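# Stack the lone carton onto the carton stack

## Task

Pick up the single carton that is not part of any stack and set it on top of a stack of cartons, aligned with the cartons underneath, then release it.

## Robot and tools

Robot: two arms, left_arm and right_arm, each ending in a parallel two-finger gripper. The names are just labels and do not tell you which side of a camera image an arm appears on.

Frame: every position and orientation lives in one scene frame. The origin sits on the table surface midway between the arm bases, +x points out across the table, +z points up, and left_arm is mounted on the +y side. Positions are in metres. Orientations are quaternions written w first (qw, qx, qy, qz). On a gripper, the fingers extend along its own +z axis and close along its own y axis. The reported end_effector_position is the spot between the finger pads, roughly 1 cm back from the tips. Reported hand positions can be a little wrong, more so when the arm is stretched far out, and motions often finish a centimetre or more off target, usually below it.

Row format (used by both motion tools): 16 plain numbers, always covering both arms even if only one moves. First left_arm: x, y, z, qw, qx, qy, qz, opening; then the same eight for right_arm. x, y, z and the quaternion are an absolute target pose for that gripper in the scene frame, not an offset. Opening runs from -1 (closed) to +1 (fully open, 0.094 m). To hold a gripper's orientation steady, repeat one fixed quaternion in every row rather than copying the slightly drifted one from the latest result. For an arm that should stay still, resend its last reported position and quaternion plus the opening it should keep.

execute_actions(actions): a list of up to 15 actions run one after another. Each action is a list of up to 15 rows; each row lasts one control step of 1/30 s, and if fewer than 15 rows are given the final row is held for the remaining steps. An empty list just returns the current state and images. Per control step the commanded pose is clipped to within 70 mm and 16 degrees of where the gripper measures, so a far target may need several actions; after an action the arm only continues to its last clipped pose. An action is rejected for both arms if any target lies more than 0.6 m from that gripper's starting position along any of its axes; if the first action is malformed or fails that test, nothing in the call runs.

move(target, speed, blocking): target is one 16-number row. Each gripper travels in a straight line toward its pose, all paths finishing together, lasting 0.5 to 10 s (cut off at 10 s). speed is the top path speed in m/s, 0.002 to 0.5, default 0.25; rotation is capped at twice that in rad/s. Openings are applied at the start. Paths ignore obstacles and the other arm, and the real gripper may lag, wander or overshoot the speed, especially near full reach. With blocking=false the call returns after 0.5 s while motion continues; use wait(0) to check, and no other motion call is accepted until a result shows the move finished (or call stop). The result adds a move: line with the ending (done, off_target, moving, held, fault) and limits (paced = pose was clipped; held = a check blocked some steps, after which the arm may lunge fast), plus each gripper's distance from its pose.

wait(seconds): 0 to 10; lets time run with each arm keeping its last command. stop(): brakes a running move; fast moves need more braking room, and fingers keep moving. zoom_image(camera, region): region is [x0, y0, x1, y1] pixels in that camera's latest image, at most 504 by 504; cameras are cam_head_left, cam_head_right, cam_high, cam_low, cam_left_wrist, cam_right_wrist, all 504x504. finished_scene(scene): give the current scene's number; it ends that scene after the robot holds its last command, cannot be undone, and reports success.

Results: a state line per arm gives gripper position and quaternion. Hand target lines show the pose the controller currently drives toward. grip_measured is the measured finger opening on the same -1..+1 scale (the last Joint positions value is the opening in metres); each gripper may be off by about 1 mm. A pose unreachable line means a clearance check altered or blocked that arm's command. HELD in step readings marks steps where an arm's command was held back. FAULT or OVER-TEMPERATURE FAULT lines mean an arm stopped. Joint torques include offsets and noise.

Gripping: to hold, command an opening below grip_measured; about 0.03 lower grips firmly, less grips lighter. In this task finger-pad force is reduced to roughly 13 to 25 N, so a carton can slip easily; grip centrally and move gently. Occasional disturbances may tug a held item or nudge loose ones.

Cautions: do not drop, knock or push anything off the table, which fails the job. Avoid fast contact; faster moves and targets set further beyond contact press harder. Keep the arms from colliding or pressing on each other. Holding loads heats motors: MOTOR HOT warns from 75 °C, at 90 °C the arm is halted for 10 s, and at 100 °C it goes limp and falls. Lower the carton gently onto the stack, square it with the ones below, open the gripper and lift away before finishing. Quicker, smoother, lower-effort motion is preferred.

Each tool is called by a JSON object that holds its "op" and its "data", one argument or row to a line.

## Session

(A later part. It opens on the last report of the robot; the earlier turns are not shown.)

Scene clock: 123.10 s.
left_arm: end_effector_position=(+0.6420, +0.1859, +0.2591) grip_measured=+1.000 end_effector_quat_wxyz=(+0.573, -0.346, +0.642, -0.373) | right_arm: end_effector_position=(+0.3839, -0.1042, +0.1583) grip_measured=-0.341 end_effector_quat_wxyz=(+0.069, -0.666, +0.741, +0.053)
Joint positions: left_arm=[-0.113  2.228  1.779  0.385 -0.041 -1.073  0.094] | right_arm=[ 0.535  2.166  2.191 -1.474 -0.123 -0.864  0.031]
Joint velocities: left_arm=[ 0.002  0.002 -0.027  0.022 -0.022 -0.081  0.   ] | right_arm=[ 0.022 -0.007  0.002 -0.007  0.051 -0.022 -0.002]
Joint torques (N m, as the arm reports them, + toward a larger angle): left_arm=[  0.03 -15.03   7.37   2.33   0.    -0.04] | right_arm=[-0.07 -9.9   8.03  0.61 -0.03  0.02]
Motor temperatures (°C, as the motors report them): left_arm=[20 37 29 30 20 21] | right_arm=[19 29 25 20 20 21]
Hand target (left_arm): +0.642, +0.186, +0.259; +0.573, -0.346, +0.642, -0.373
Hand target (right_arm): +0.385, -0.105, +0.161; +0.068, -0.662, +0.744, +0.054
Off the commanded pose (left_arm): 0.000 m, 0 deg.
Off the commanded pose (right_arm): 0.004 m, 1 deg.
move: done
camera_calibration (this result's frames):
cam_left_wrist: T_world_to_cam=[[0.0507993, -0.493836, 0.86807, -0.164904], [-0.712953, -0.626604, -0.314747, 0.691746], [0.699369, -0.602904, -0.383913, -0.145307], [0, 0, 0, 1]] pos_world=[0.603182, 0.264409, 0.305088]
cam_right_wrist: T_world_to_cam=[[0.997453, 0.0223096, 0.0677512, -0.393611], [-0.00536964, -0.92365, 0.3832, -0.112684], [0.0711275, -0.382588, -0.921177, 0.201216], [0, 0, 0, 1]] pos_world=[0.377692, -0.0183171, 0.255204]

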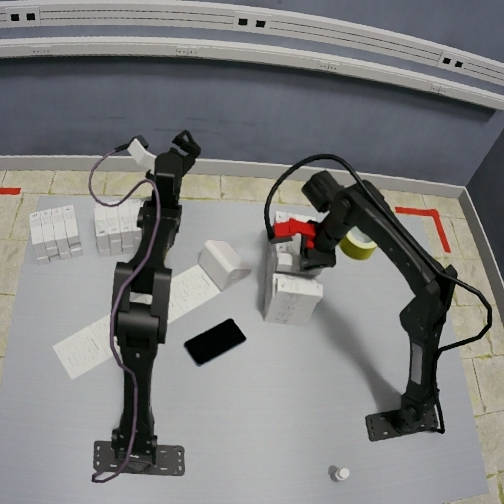

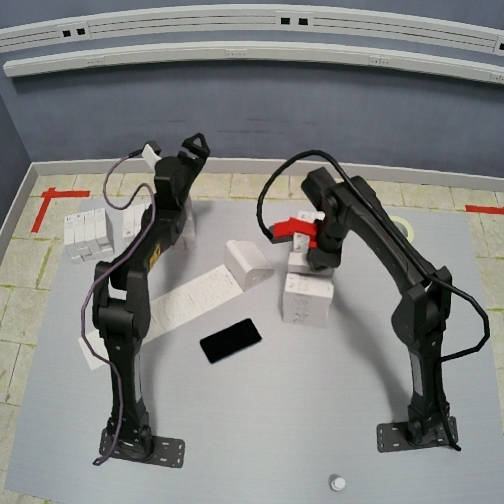

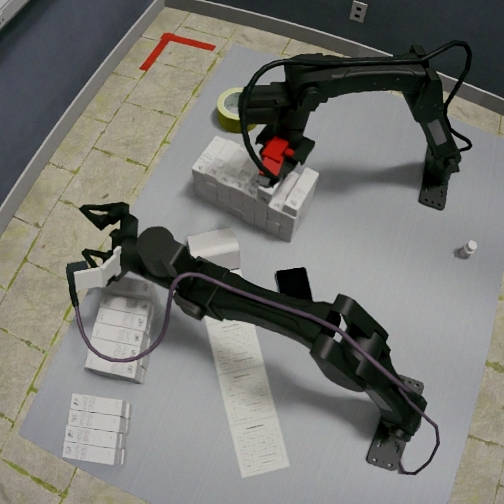

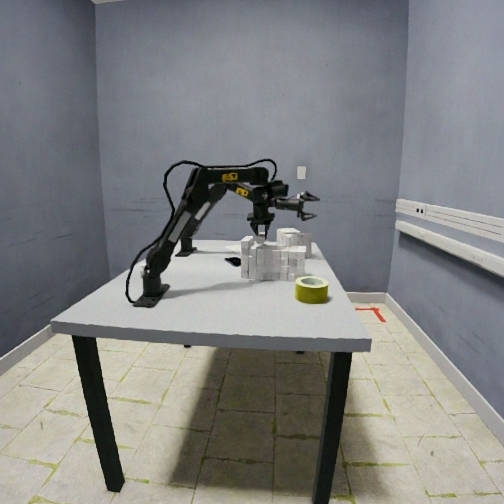

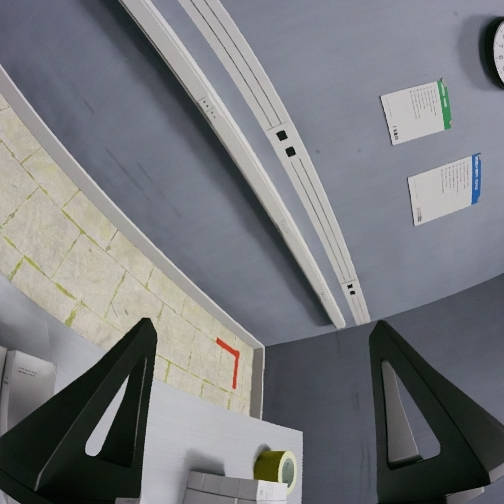

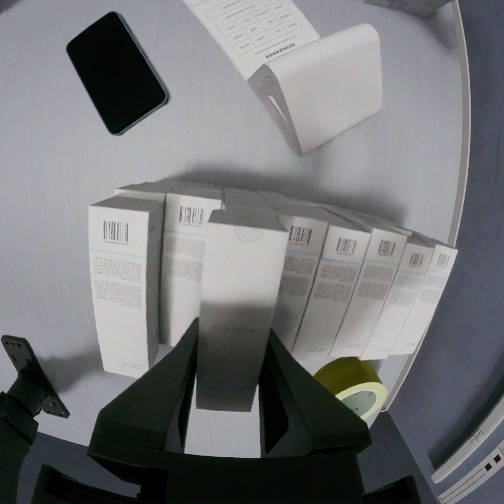

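{"op": "move", "data": {
  "target": [0.642,0.1859,0.2591,0.573,-0.346,0.642,-0.373,1, 0.389,-0.1035,0.140,0.0687,-0.6533,0.7516,0.063,-0.46],
  "speed": 0.04
}}

{"op": "zoom_image", "data": {
  "camera": "cam_right_wrist",
  "region": [190, 170, 310, 260]
}}

{"op": "zoom_image", "data": {
  "camera": "cam_low",
  "region": [230, 210, 300, 270]
}}

Scene clock: 146.80 s.
left_arm: end_effector_position=(+0.6420, +0.1859, +0.2591) grip_measured=+1.000 end_effector_quat_wxyz=(+0.573, -0.346, +0.642, -0.373) | right_arm: end_effector_position=(+0.3873, -0.1032, +0.1385) grip_measured=-0.341 end_effector_quat_wxyz=(+0.061, -0.659, +0.748, +0.058)
Joint positions: left_arm=[-0.113  2.228  1.779  0.385 -0.041 -1.073  0.094] | right_arm=[ 0.529  2.181  2.136 -1.421 -0.132 -0.849  0.031]
Joint velocities: left_arm=[-0.012  0.017  0.012  0.007 -0.022 -0.066  0.   ] | right_arm=[ 0.002 -0.012  0.007  0.051  0.022 -0.022  0.   ]
Joint torques (N m, as the arm reports them, + toward a larger angle): left_arm=[  0.03 -15.02   7.36   2.33   0.01  -0.04] | right_arm=[ -0.53 -11.74   5.03   0.93  -0.26   0.03]
Motor temperatures (°C, as the motors report them): left_arm=[20 38 29 31 20 21] | right_arm=[19 37 26 20 20 21]
Hand target (left_arm): +0.642, +0.186, +0.259; +0.573, -0.346, +0.642, -0.373
Hand target (right_arm): +0.389, -0.104, +0.140; +0.068, -0.653, +0.751, +0.063
Off the commanded pose (left_arm): 0.000 m, 0 deg.
Off the commanded pose (right_arm): 0.002 m, 1 deg.
move: done
camera_calibration (this result's frames):
cam_left_wrist: T_world_to_cam=[[0.0507993, -0.493836, 0.86807, -0.164904], [-0.712953, -0.626604, -0.314747, 0.691746], [0.699369, -0.602904, -0.383913, -0.145307], [0, 0, 0, 1]] pos_world=[0.603182, 0.264409, 0.305088]
cam_right_wrist: T_world_to_cam=[[0.998902, 0.00341272, 0.046733, -0.395261], [-0.014876, -0.922652, 0.385346, -0.10067], [0.0444334, -0.385618, -0.921588, 0.193206], [0, 0, 0, 1]] pos_world=[0.384745, -0.0170306, 0.235321]

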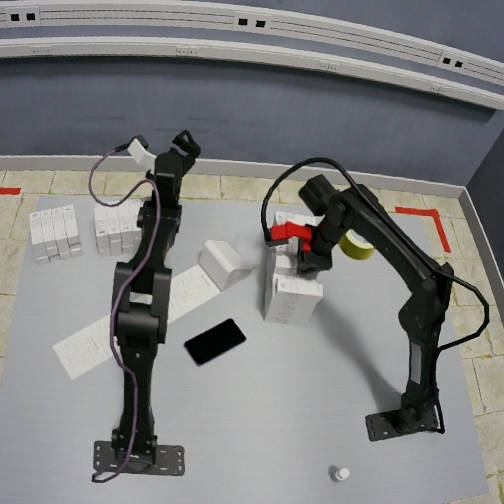

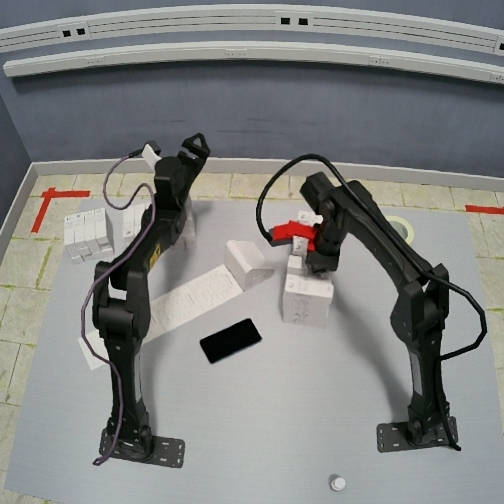

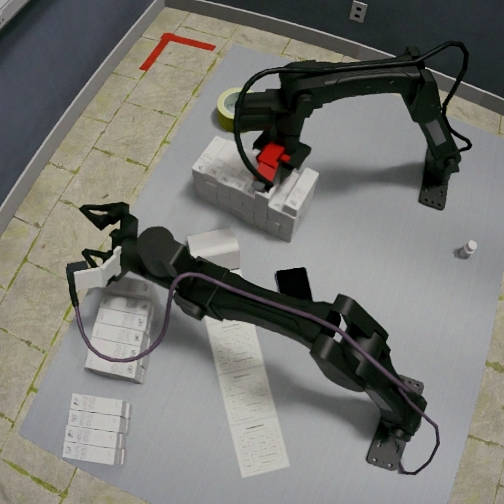

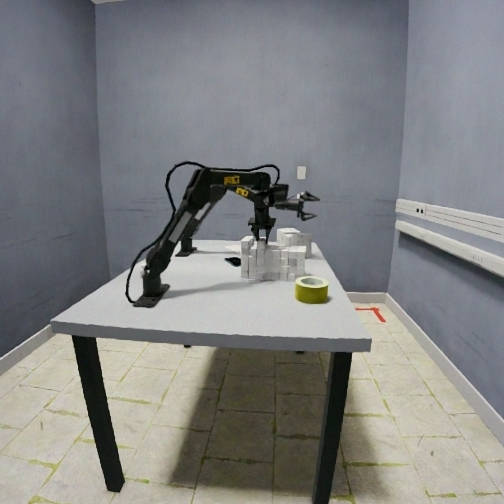

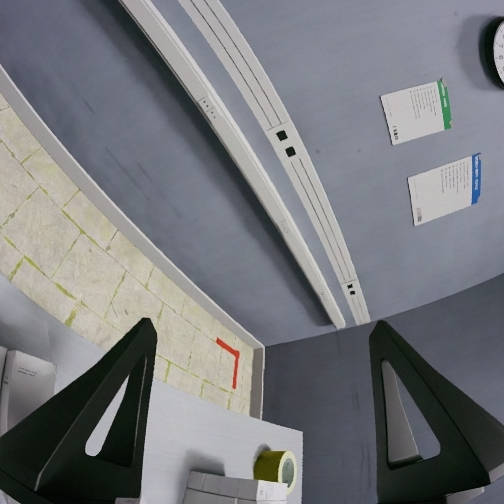

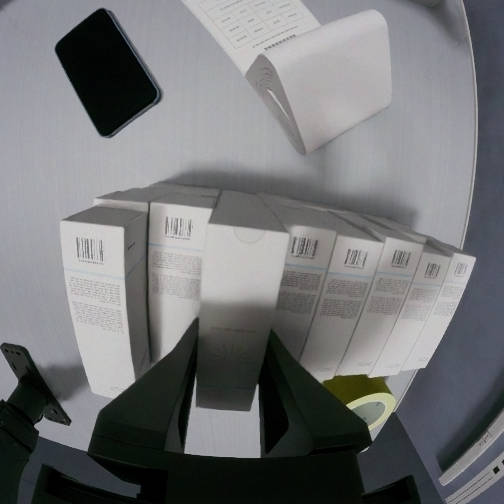

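Region (190, 170, 310, 260) of cam_right_wrist's 504x504 image, scaled by 4.200, with more detail than that image has; it fills the top 378 rows of this view, and the rest is white.

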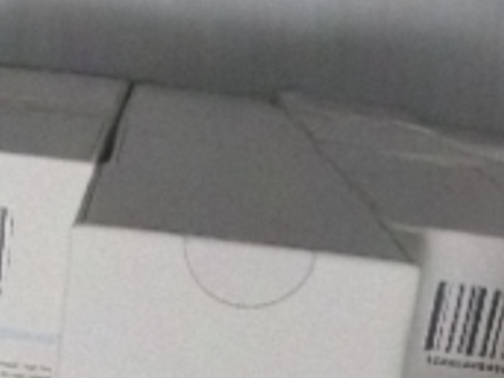

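Region (230, 210, 300, 270) of cam_low's 504x504 image, scaled by 7.200, with more detail than that image has; it fills the top 432 rows of this view, and the rest is white.

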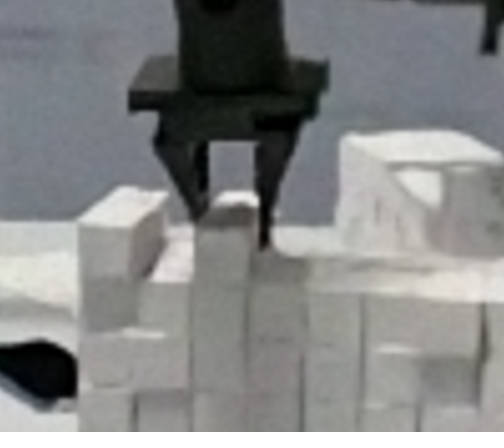

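{"op": "execute_actions", "data": {
  "actions": [
    [[0.642,0.1859,0.2591,0.573,-0.346,0.642,-0.373,1, 0.388,-0.1035,0.140,0.064,-0.657,0.749,0.060,-0.3],[0.642,0.1859,0.2591,0.573,-0.346,0.642,-0.373,1, 0.388,-0.1035,0.140,0.064,-0.657,0.749,0.060,-0.15],[0.642,0.1859,0.2591,0.573,-0.346,0.642,-0.373,1, 0.388,-0.1035,0.140,0.064,-0.657,0.749,0.060,0.0]]
  ]
}}

{"op": "move", "data": {
  "target": [0.642,0.1859,0.2591,0.573,-0.346,0.642,-0.373,1, 0.386,-0.115,0.205,0.09,-0.655,0.746,0.075,0.0],
  "speed": 0.1
}}

{"op": "zoom_image", "data": {
  "camera": "cam_right_wrist",
  "region": [130, 150, 370, 390]
}}

{"op": "zoom_image", "data": {
  "camera": "cam_high",
  "region": [200, 130, 330, 250]
}}

Scene clock: 155.47 s.
left_arm: end_effector_position=(+0.6420, +0.1859, +0.2591) grip_measured=+1.000 end_effector_quat_wxyz=(+0.573, -0.346, +0.642, -0.373) | right_arm: end_effector_position=(+0.3877, -0.1030, +0.1386) grip_measured=-0.003 end_effector_quat_wxyz=(+0.062, -0.658, +0.748, +0.058)
Joint positions: left_arm=[-0.113  2.228  1.779  0.385 -0.041 -1.073  0.094] | right_arm=[ 0.529  2.181  2.136 -1.419 -0.132 -0.848  0.047]
Joint velocities: left_arm=[-0.002 -0.007 -0.002  0.051 -0.051 -0.051  0.   ] | right_arm=[-0.007 -0.002  0.012 -0.037 -0.037  0.051 -0.001]
Joint torques (N m, as the arm reports them, + toward a larger angle): left_arm=[  0.05 -15.02   7.38   2.33   0.    -0.04] | right_arm=[ -0.16 -11.14   6.1    0.77  -0.13  -0.02]
Motor temperatures (°C, as the motors report them): left_arm=[20 39 29 31 20 21] | right_arm=[19 38 25 20 20 21]
Hand target (left_arm): +0.642, +0.186, +0.259; +0.573, -0.346, +0.642, -0.373
Hand target (right_arm): +0.388, -0.103, +0.140; +0.064, -0.657, +0.749, +0.060
Off the commanded pose (left_arm): 0.000 m, 0 deg.
Off the commanded pose (right_arm): 0.002 m, 0 deg.
Step readings (end_effector_position):
0: left_arm (+0.6420, +0.1859, +0.2591) | right_arm (+0.3877, -0.1030, +0.1386)
1: left_arm (+0.6420, +0.1859, +0.2591) | right_arm (+0.3877, -0.1030, +0.1386)
2: left_arm (+0.6420, +0.1859, +0.2591) | right_arm (+0.3877, -0.1030, +0.1386)
4: left_arm (+0.6420, +0.1859, +0.2591) | right_arm (+0.3877, -0.1030, +0.1386)
8: left_arm (+0.6420, +0.1859, +0.2591) | right_arm (+0.3877, -0.1030, +0.1386)
15: end_effector_position above
camera_calibration (this result's frames):
cam_left_wrist: T_world_to_cam=[[0.0507993, -0.493836, 0.86807, -0.164904], [-0.712953, -0.626604, -0.314747, 0.691746], [0.699369, -0.602904, -0.383913, -0.145307], [0, 0, 0, 1]] pos_world=[0.603182, 0.264409, 0.305088]
cam_right_wrist: T_world_to_cam=[[0.998839, 0.00223494, 0.0481292, -0.395944], [-0.0164538, -0.923048, 0.384332, -0.0997319], [0.0452846, -0.384678, -0.92194, 0.19315], [0, 0, 0, 1]] pos_world=[0.385097, -0.0168719, 0.23546]

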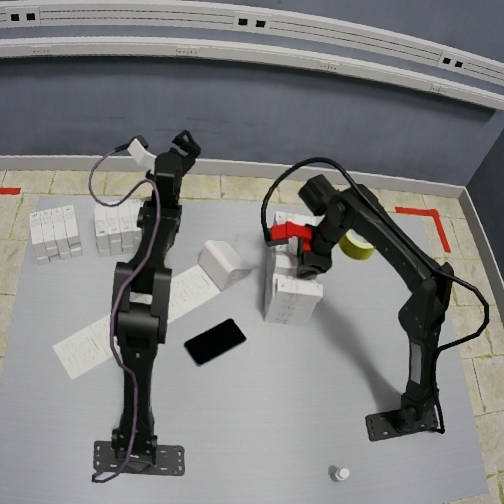

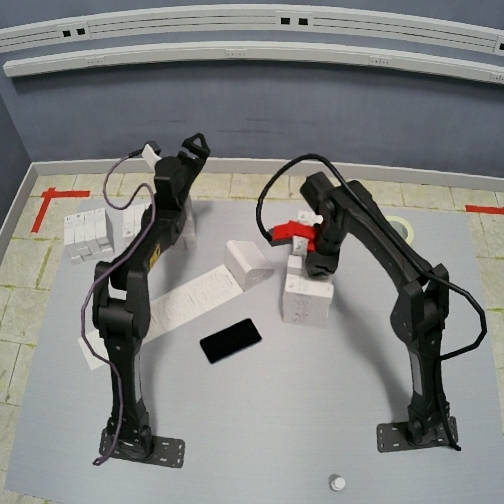

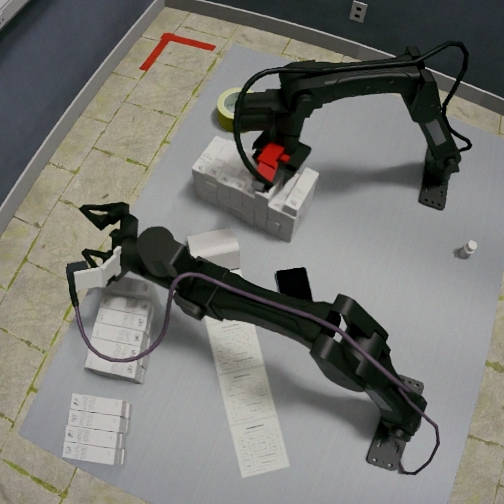

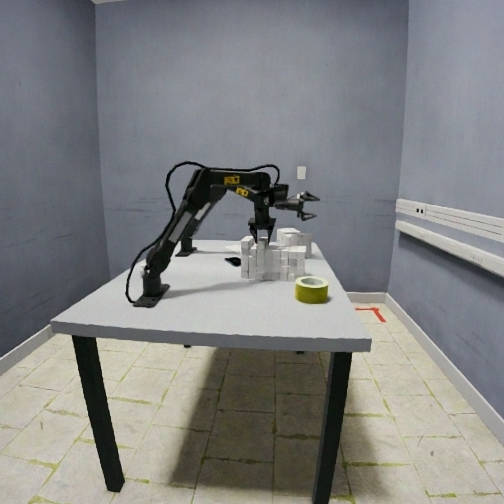

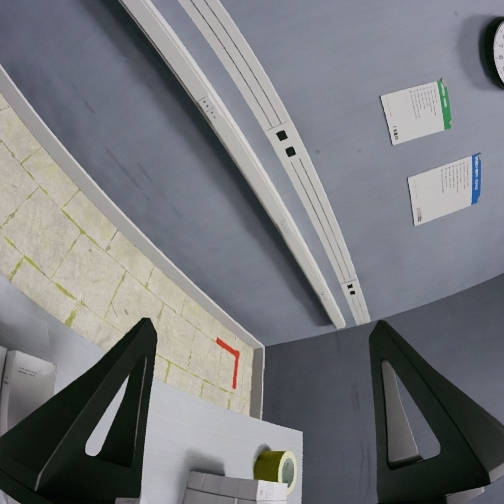

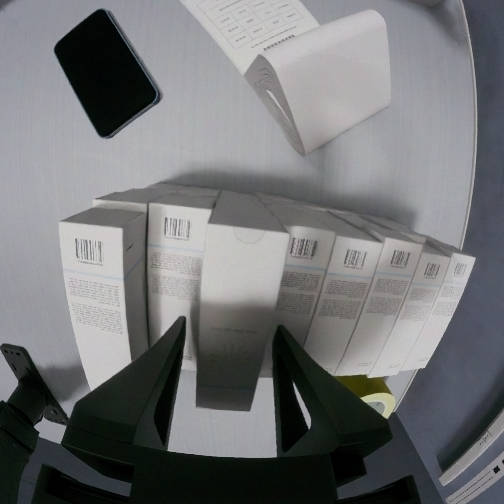

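Scene clock: 156.53 s.
left_arm: end_effector_position=(+0.6420, +0.1859, +0.2591) grip_measured=+1.000 end_effector_quat_wxyz=(+0.573, -0.346, +0.642, -0.373) | right_arm: end_effector_position=(+0.3897, -0.1135, +0.1951) grip_measured=-0.003 end_effector_quat_wxyz=(+0.097, -0.653, +0.748, +0.066)
Joint positions: left_arm=[-0.113  2.228  1.779  0.385 -0.041 -1.073  0.094] | right_arm=[ 0.495  2.159  2.325 -1.565 -0.161 -0.869  0.047]
Joint velocities: left_arm=[ 0.027  0.007 -0.007 -0.037 -0.037 -0.022  0.   ] | right_arm=[-0.027 -0.002  0.002 -0.022  0.022  0.022  0.001]
Joint torques (N m, as the arm reports them, + toward a larger angle): left_arm=[  0.05 -15.03   7.38   2.33   0.    -0.04] | right_arm=[ -0.52 -11.03   7.44   0.7   -0.35  -0.06]
Motor temperatures (°C, as the motors report them): left_arm=[20 39 29 31 20 21] | right_arm=[19 38 25 20 20 21]
Hand target (left_arm): +0.642, +0.186, +0.259; +0.573, -0.346, +0.642, -0.373
Hand target (right_arm): +0.387, -0.114, +0.205; +0.105, -0.653, +0.746, +0.074
Off the commanded pose (left_arm): 0.000 m, 0 deg.
Off the commanded pose (right_arm): 0.011 m, 1 deg.
joint sent to its limit (right arm) — the command would take joint 4 (wrist pitch) past its lower limit, so that joint was sent only as far as its limit.
move: off_target (right_arm)
camera_calibration (this result's frames):
cam_left_wrist: T_world_to_cam=[[0.0507993, -0.493836, 0.86807, -0.164904], [-0.712953, -0.626604, -0.314747, 0.691746], [0.699369, -0.602904, -0.383913, -0.145307], [0, 0, 0, 1]] pos_world=[0.603182, 0.264409, 0.305088]
cam_right_wrist: T_world_to_cam=[[0.995928, -0.0117786, 0.0893754, -0.409206], [-0.040687, -0.943435, 0.32905, -0.113246], [0.0804442, -0.331347, -0.940073, 0.236933], [0, 0, 0, 1]] pos_world=[0.383872, -0.0331536, 0.296571]

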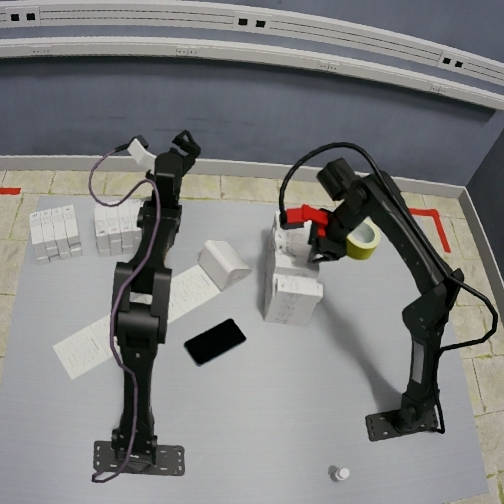

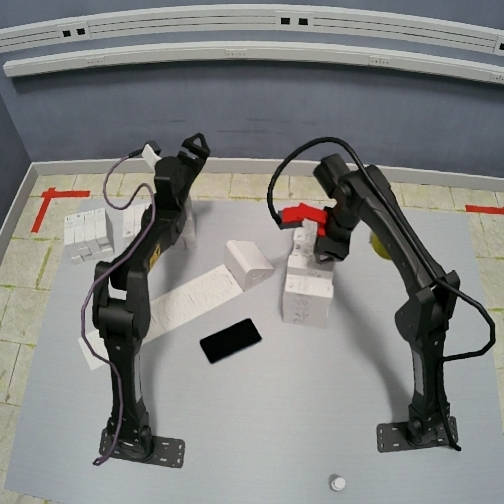

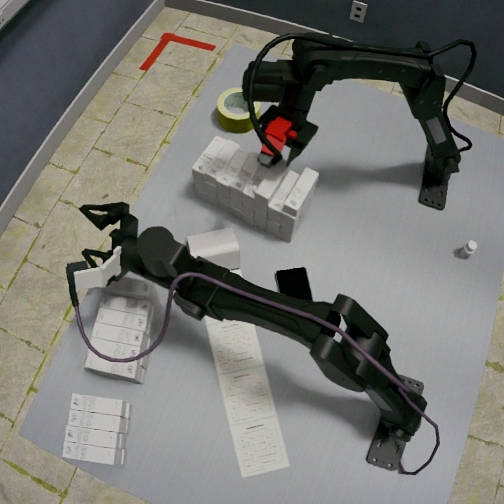

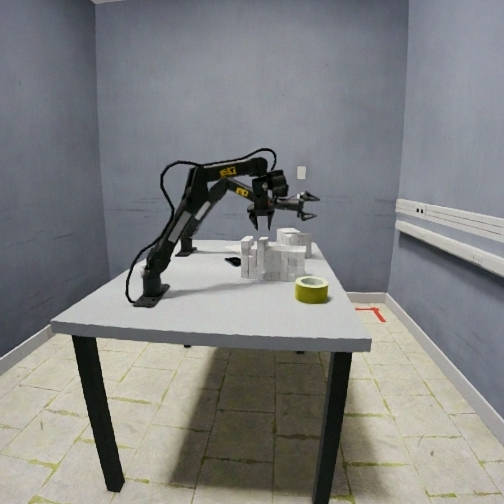

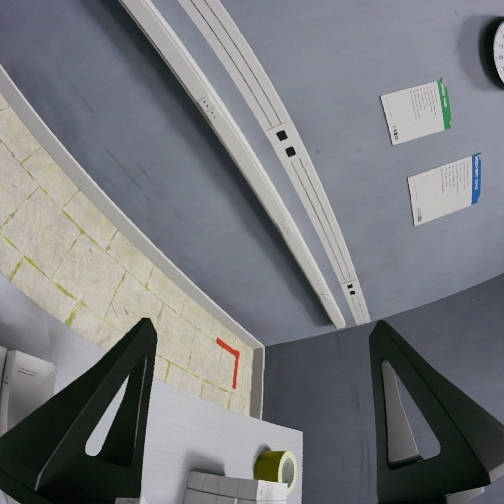

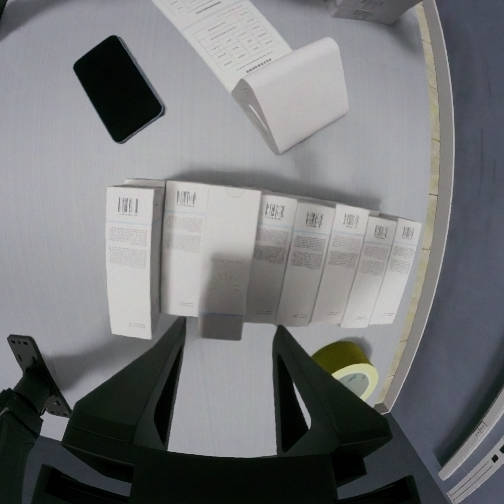

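Region (130, 150, 370, 390) of cam_right_wrist's 504x504 image, scaled by 2.100, with more detail than that image has.

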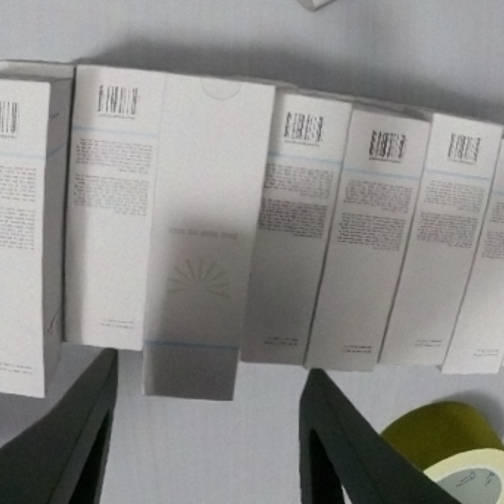

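Region (200, 130, 330, 250) of cam_high's 504x504 image, scaled by 3.877, with more detail than that image has; it fills the top 465 rows of this view, and the rest is white.

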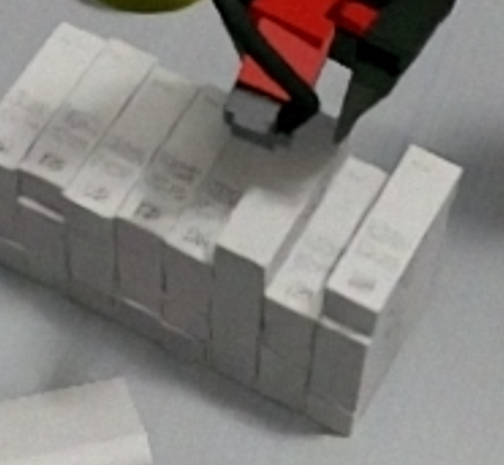

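The carton is flush with its column and released.

{"op": "finished_scene", "data": {
  "scene": 2
}}

The scene is finished: the task was done.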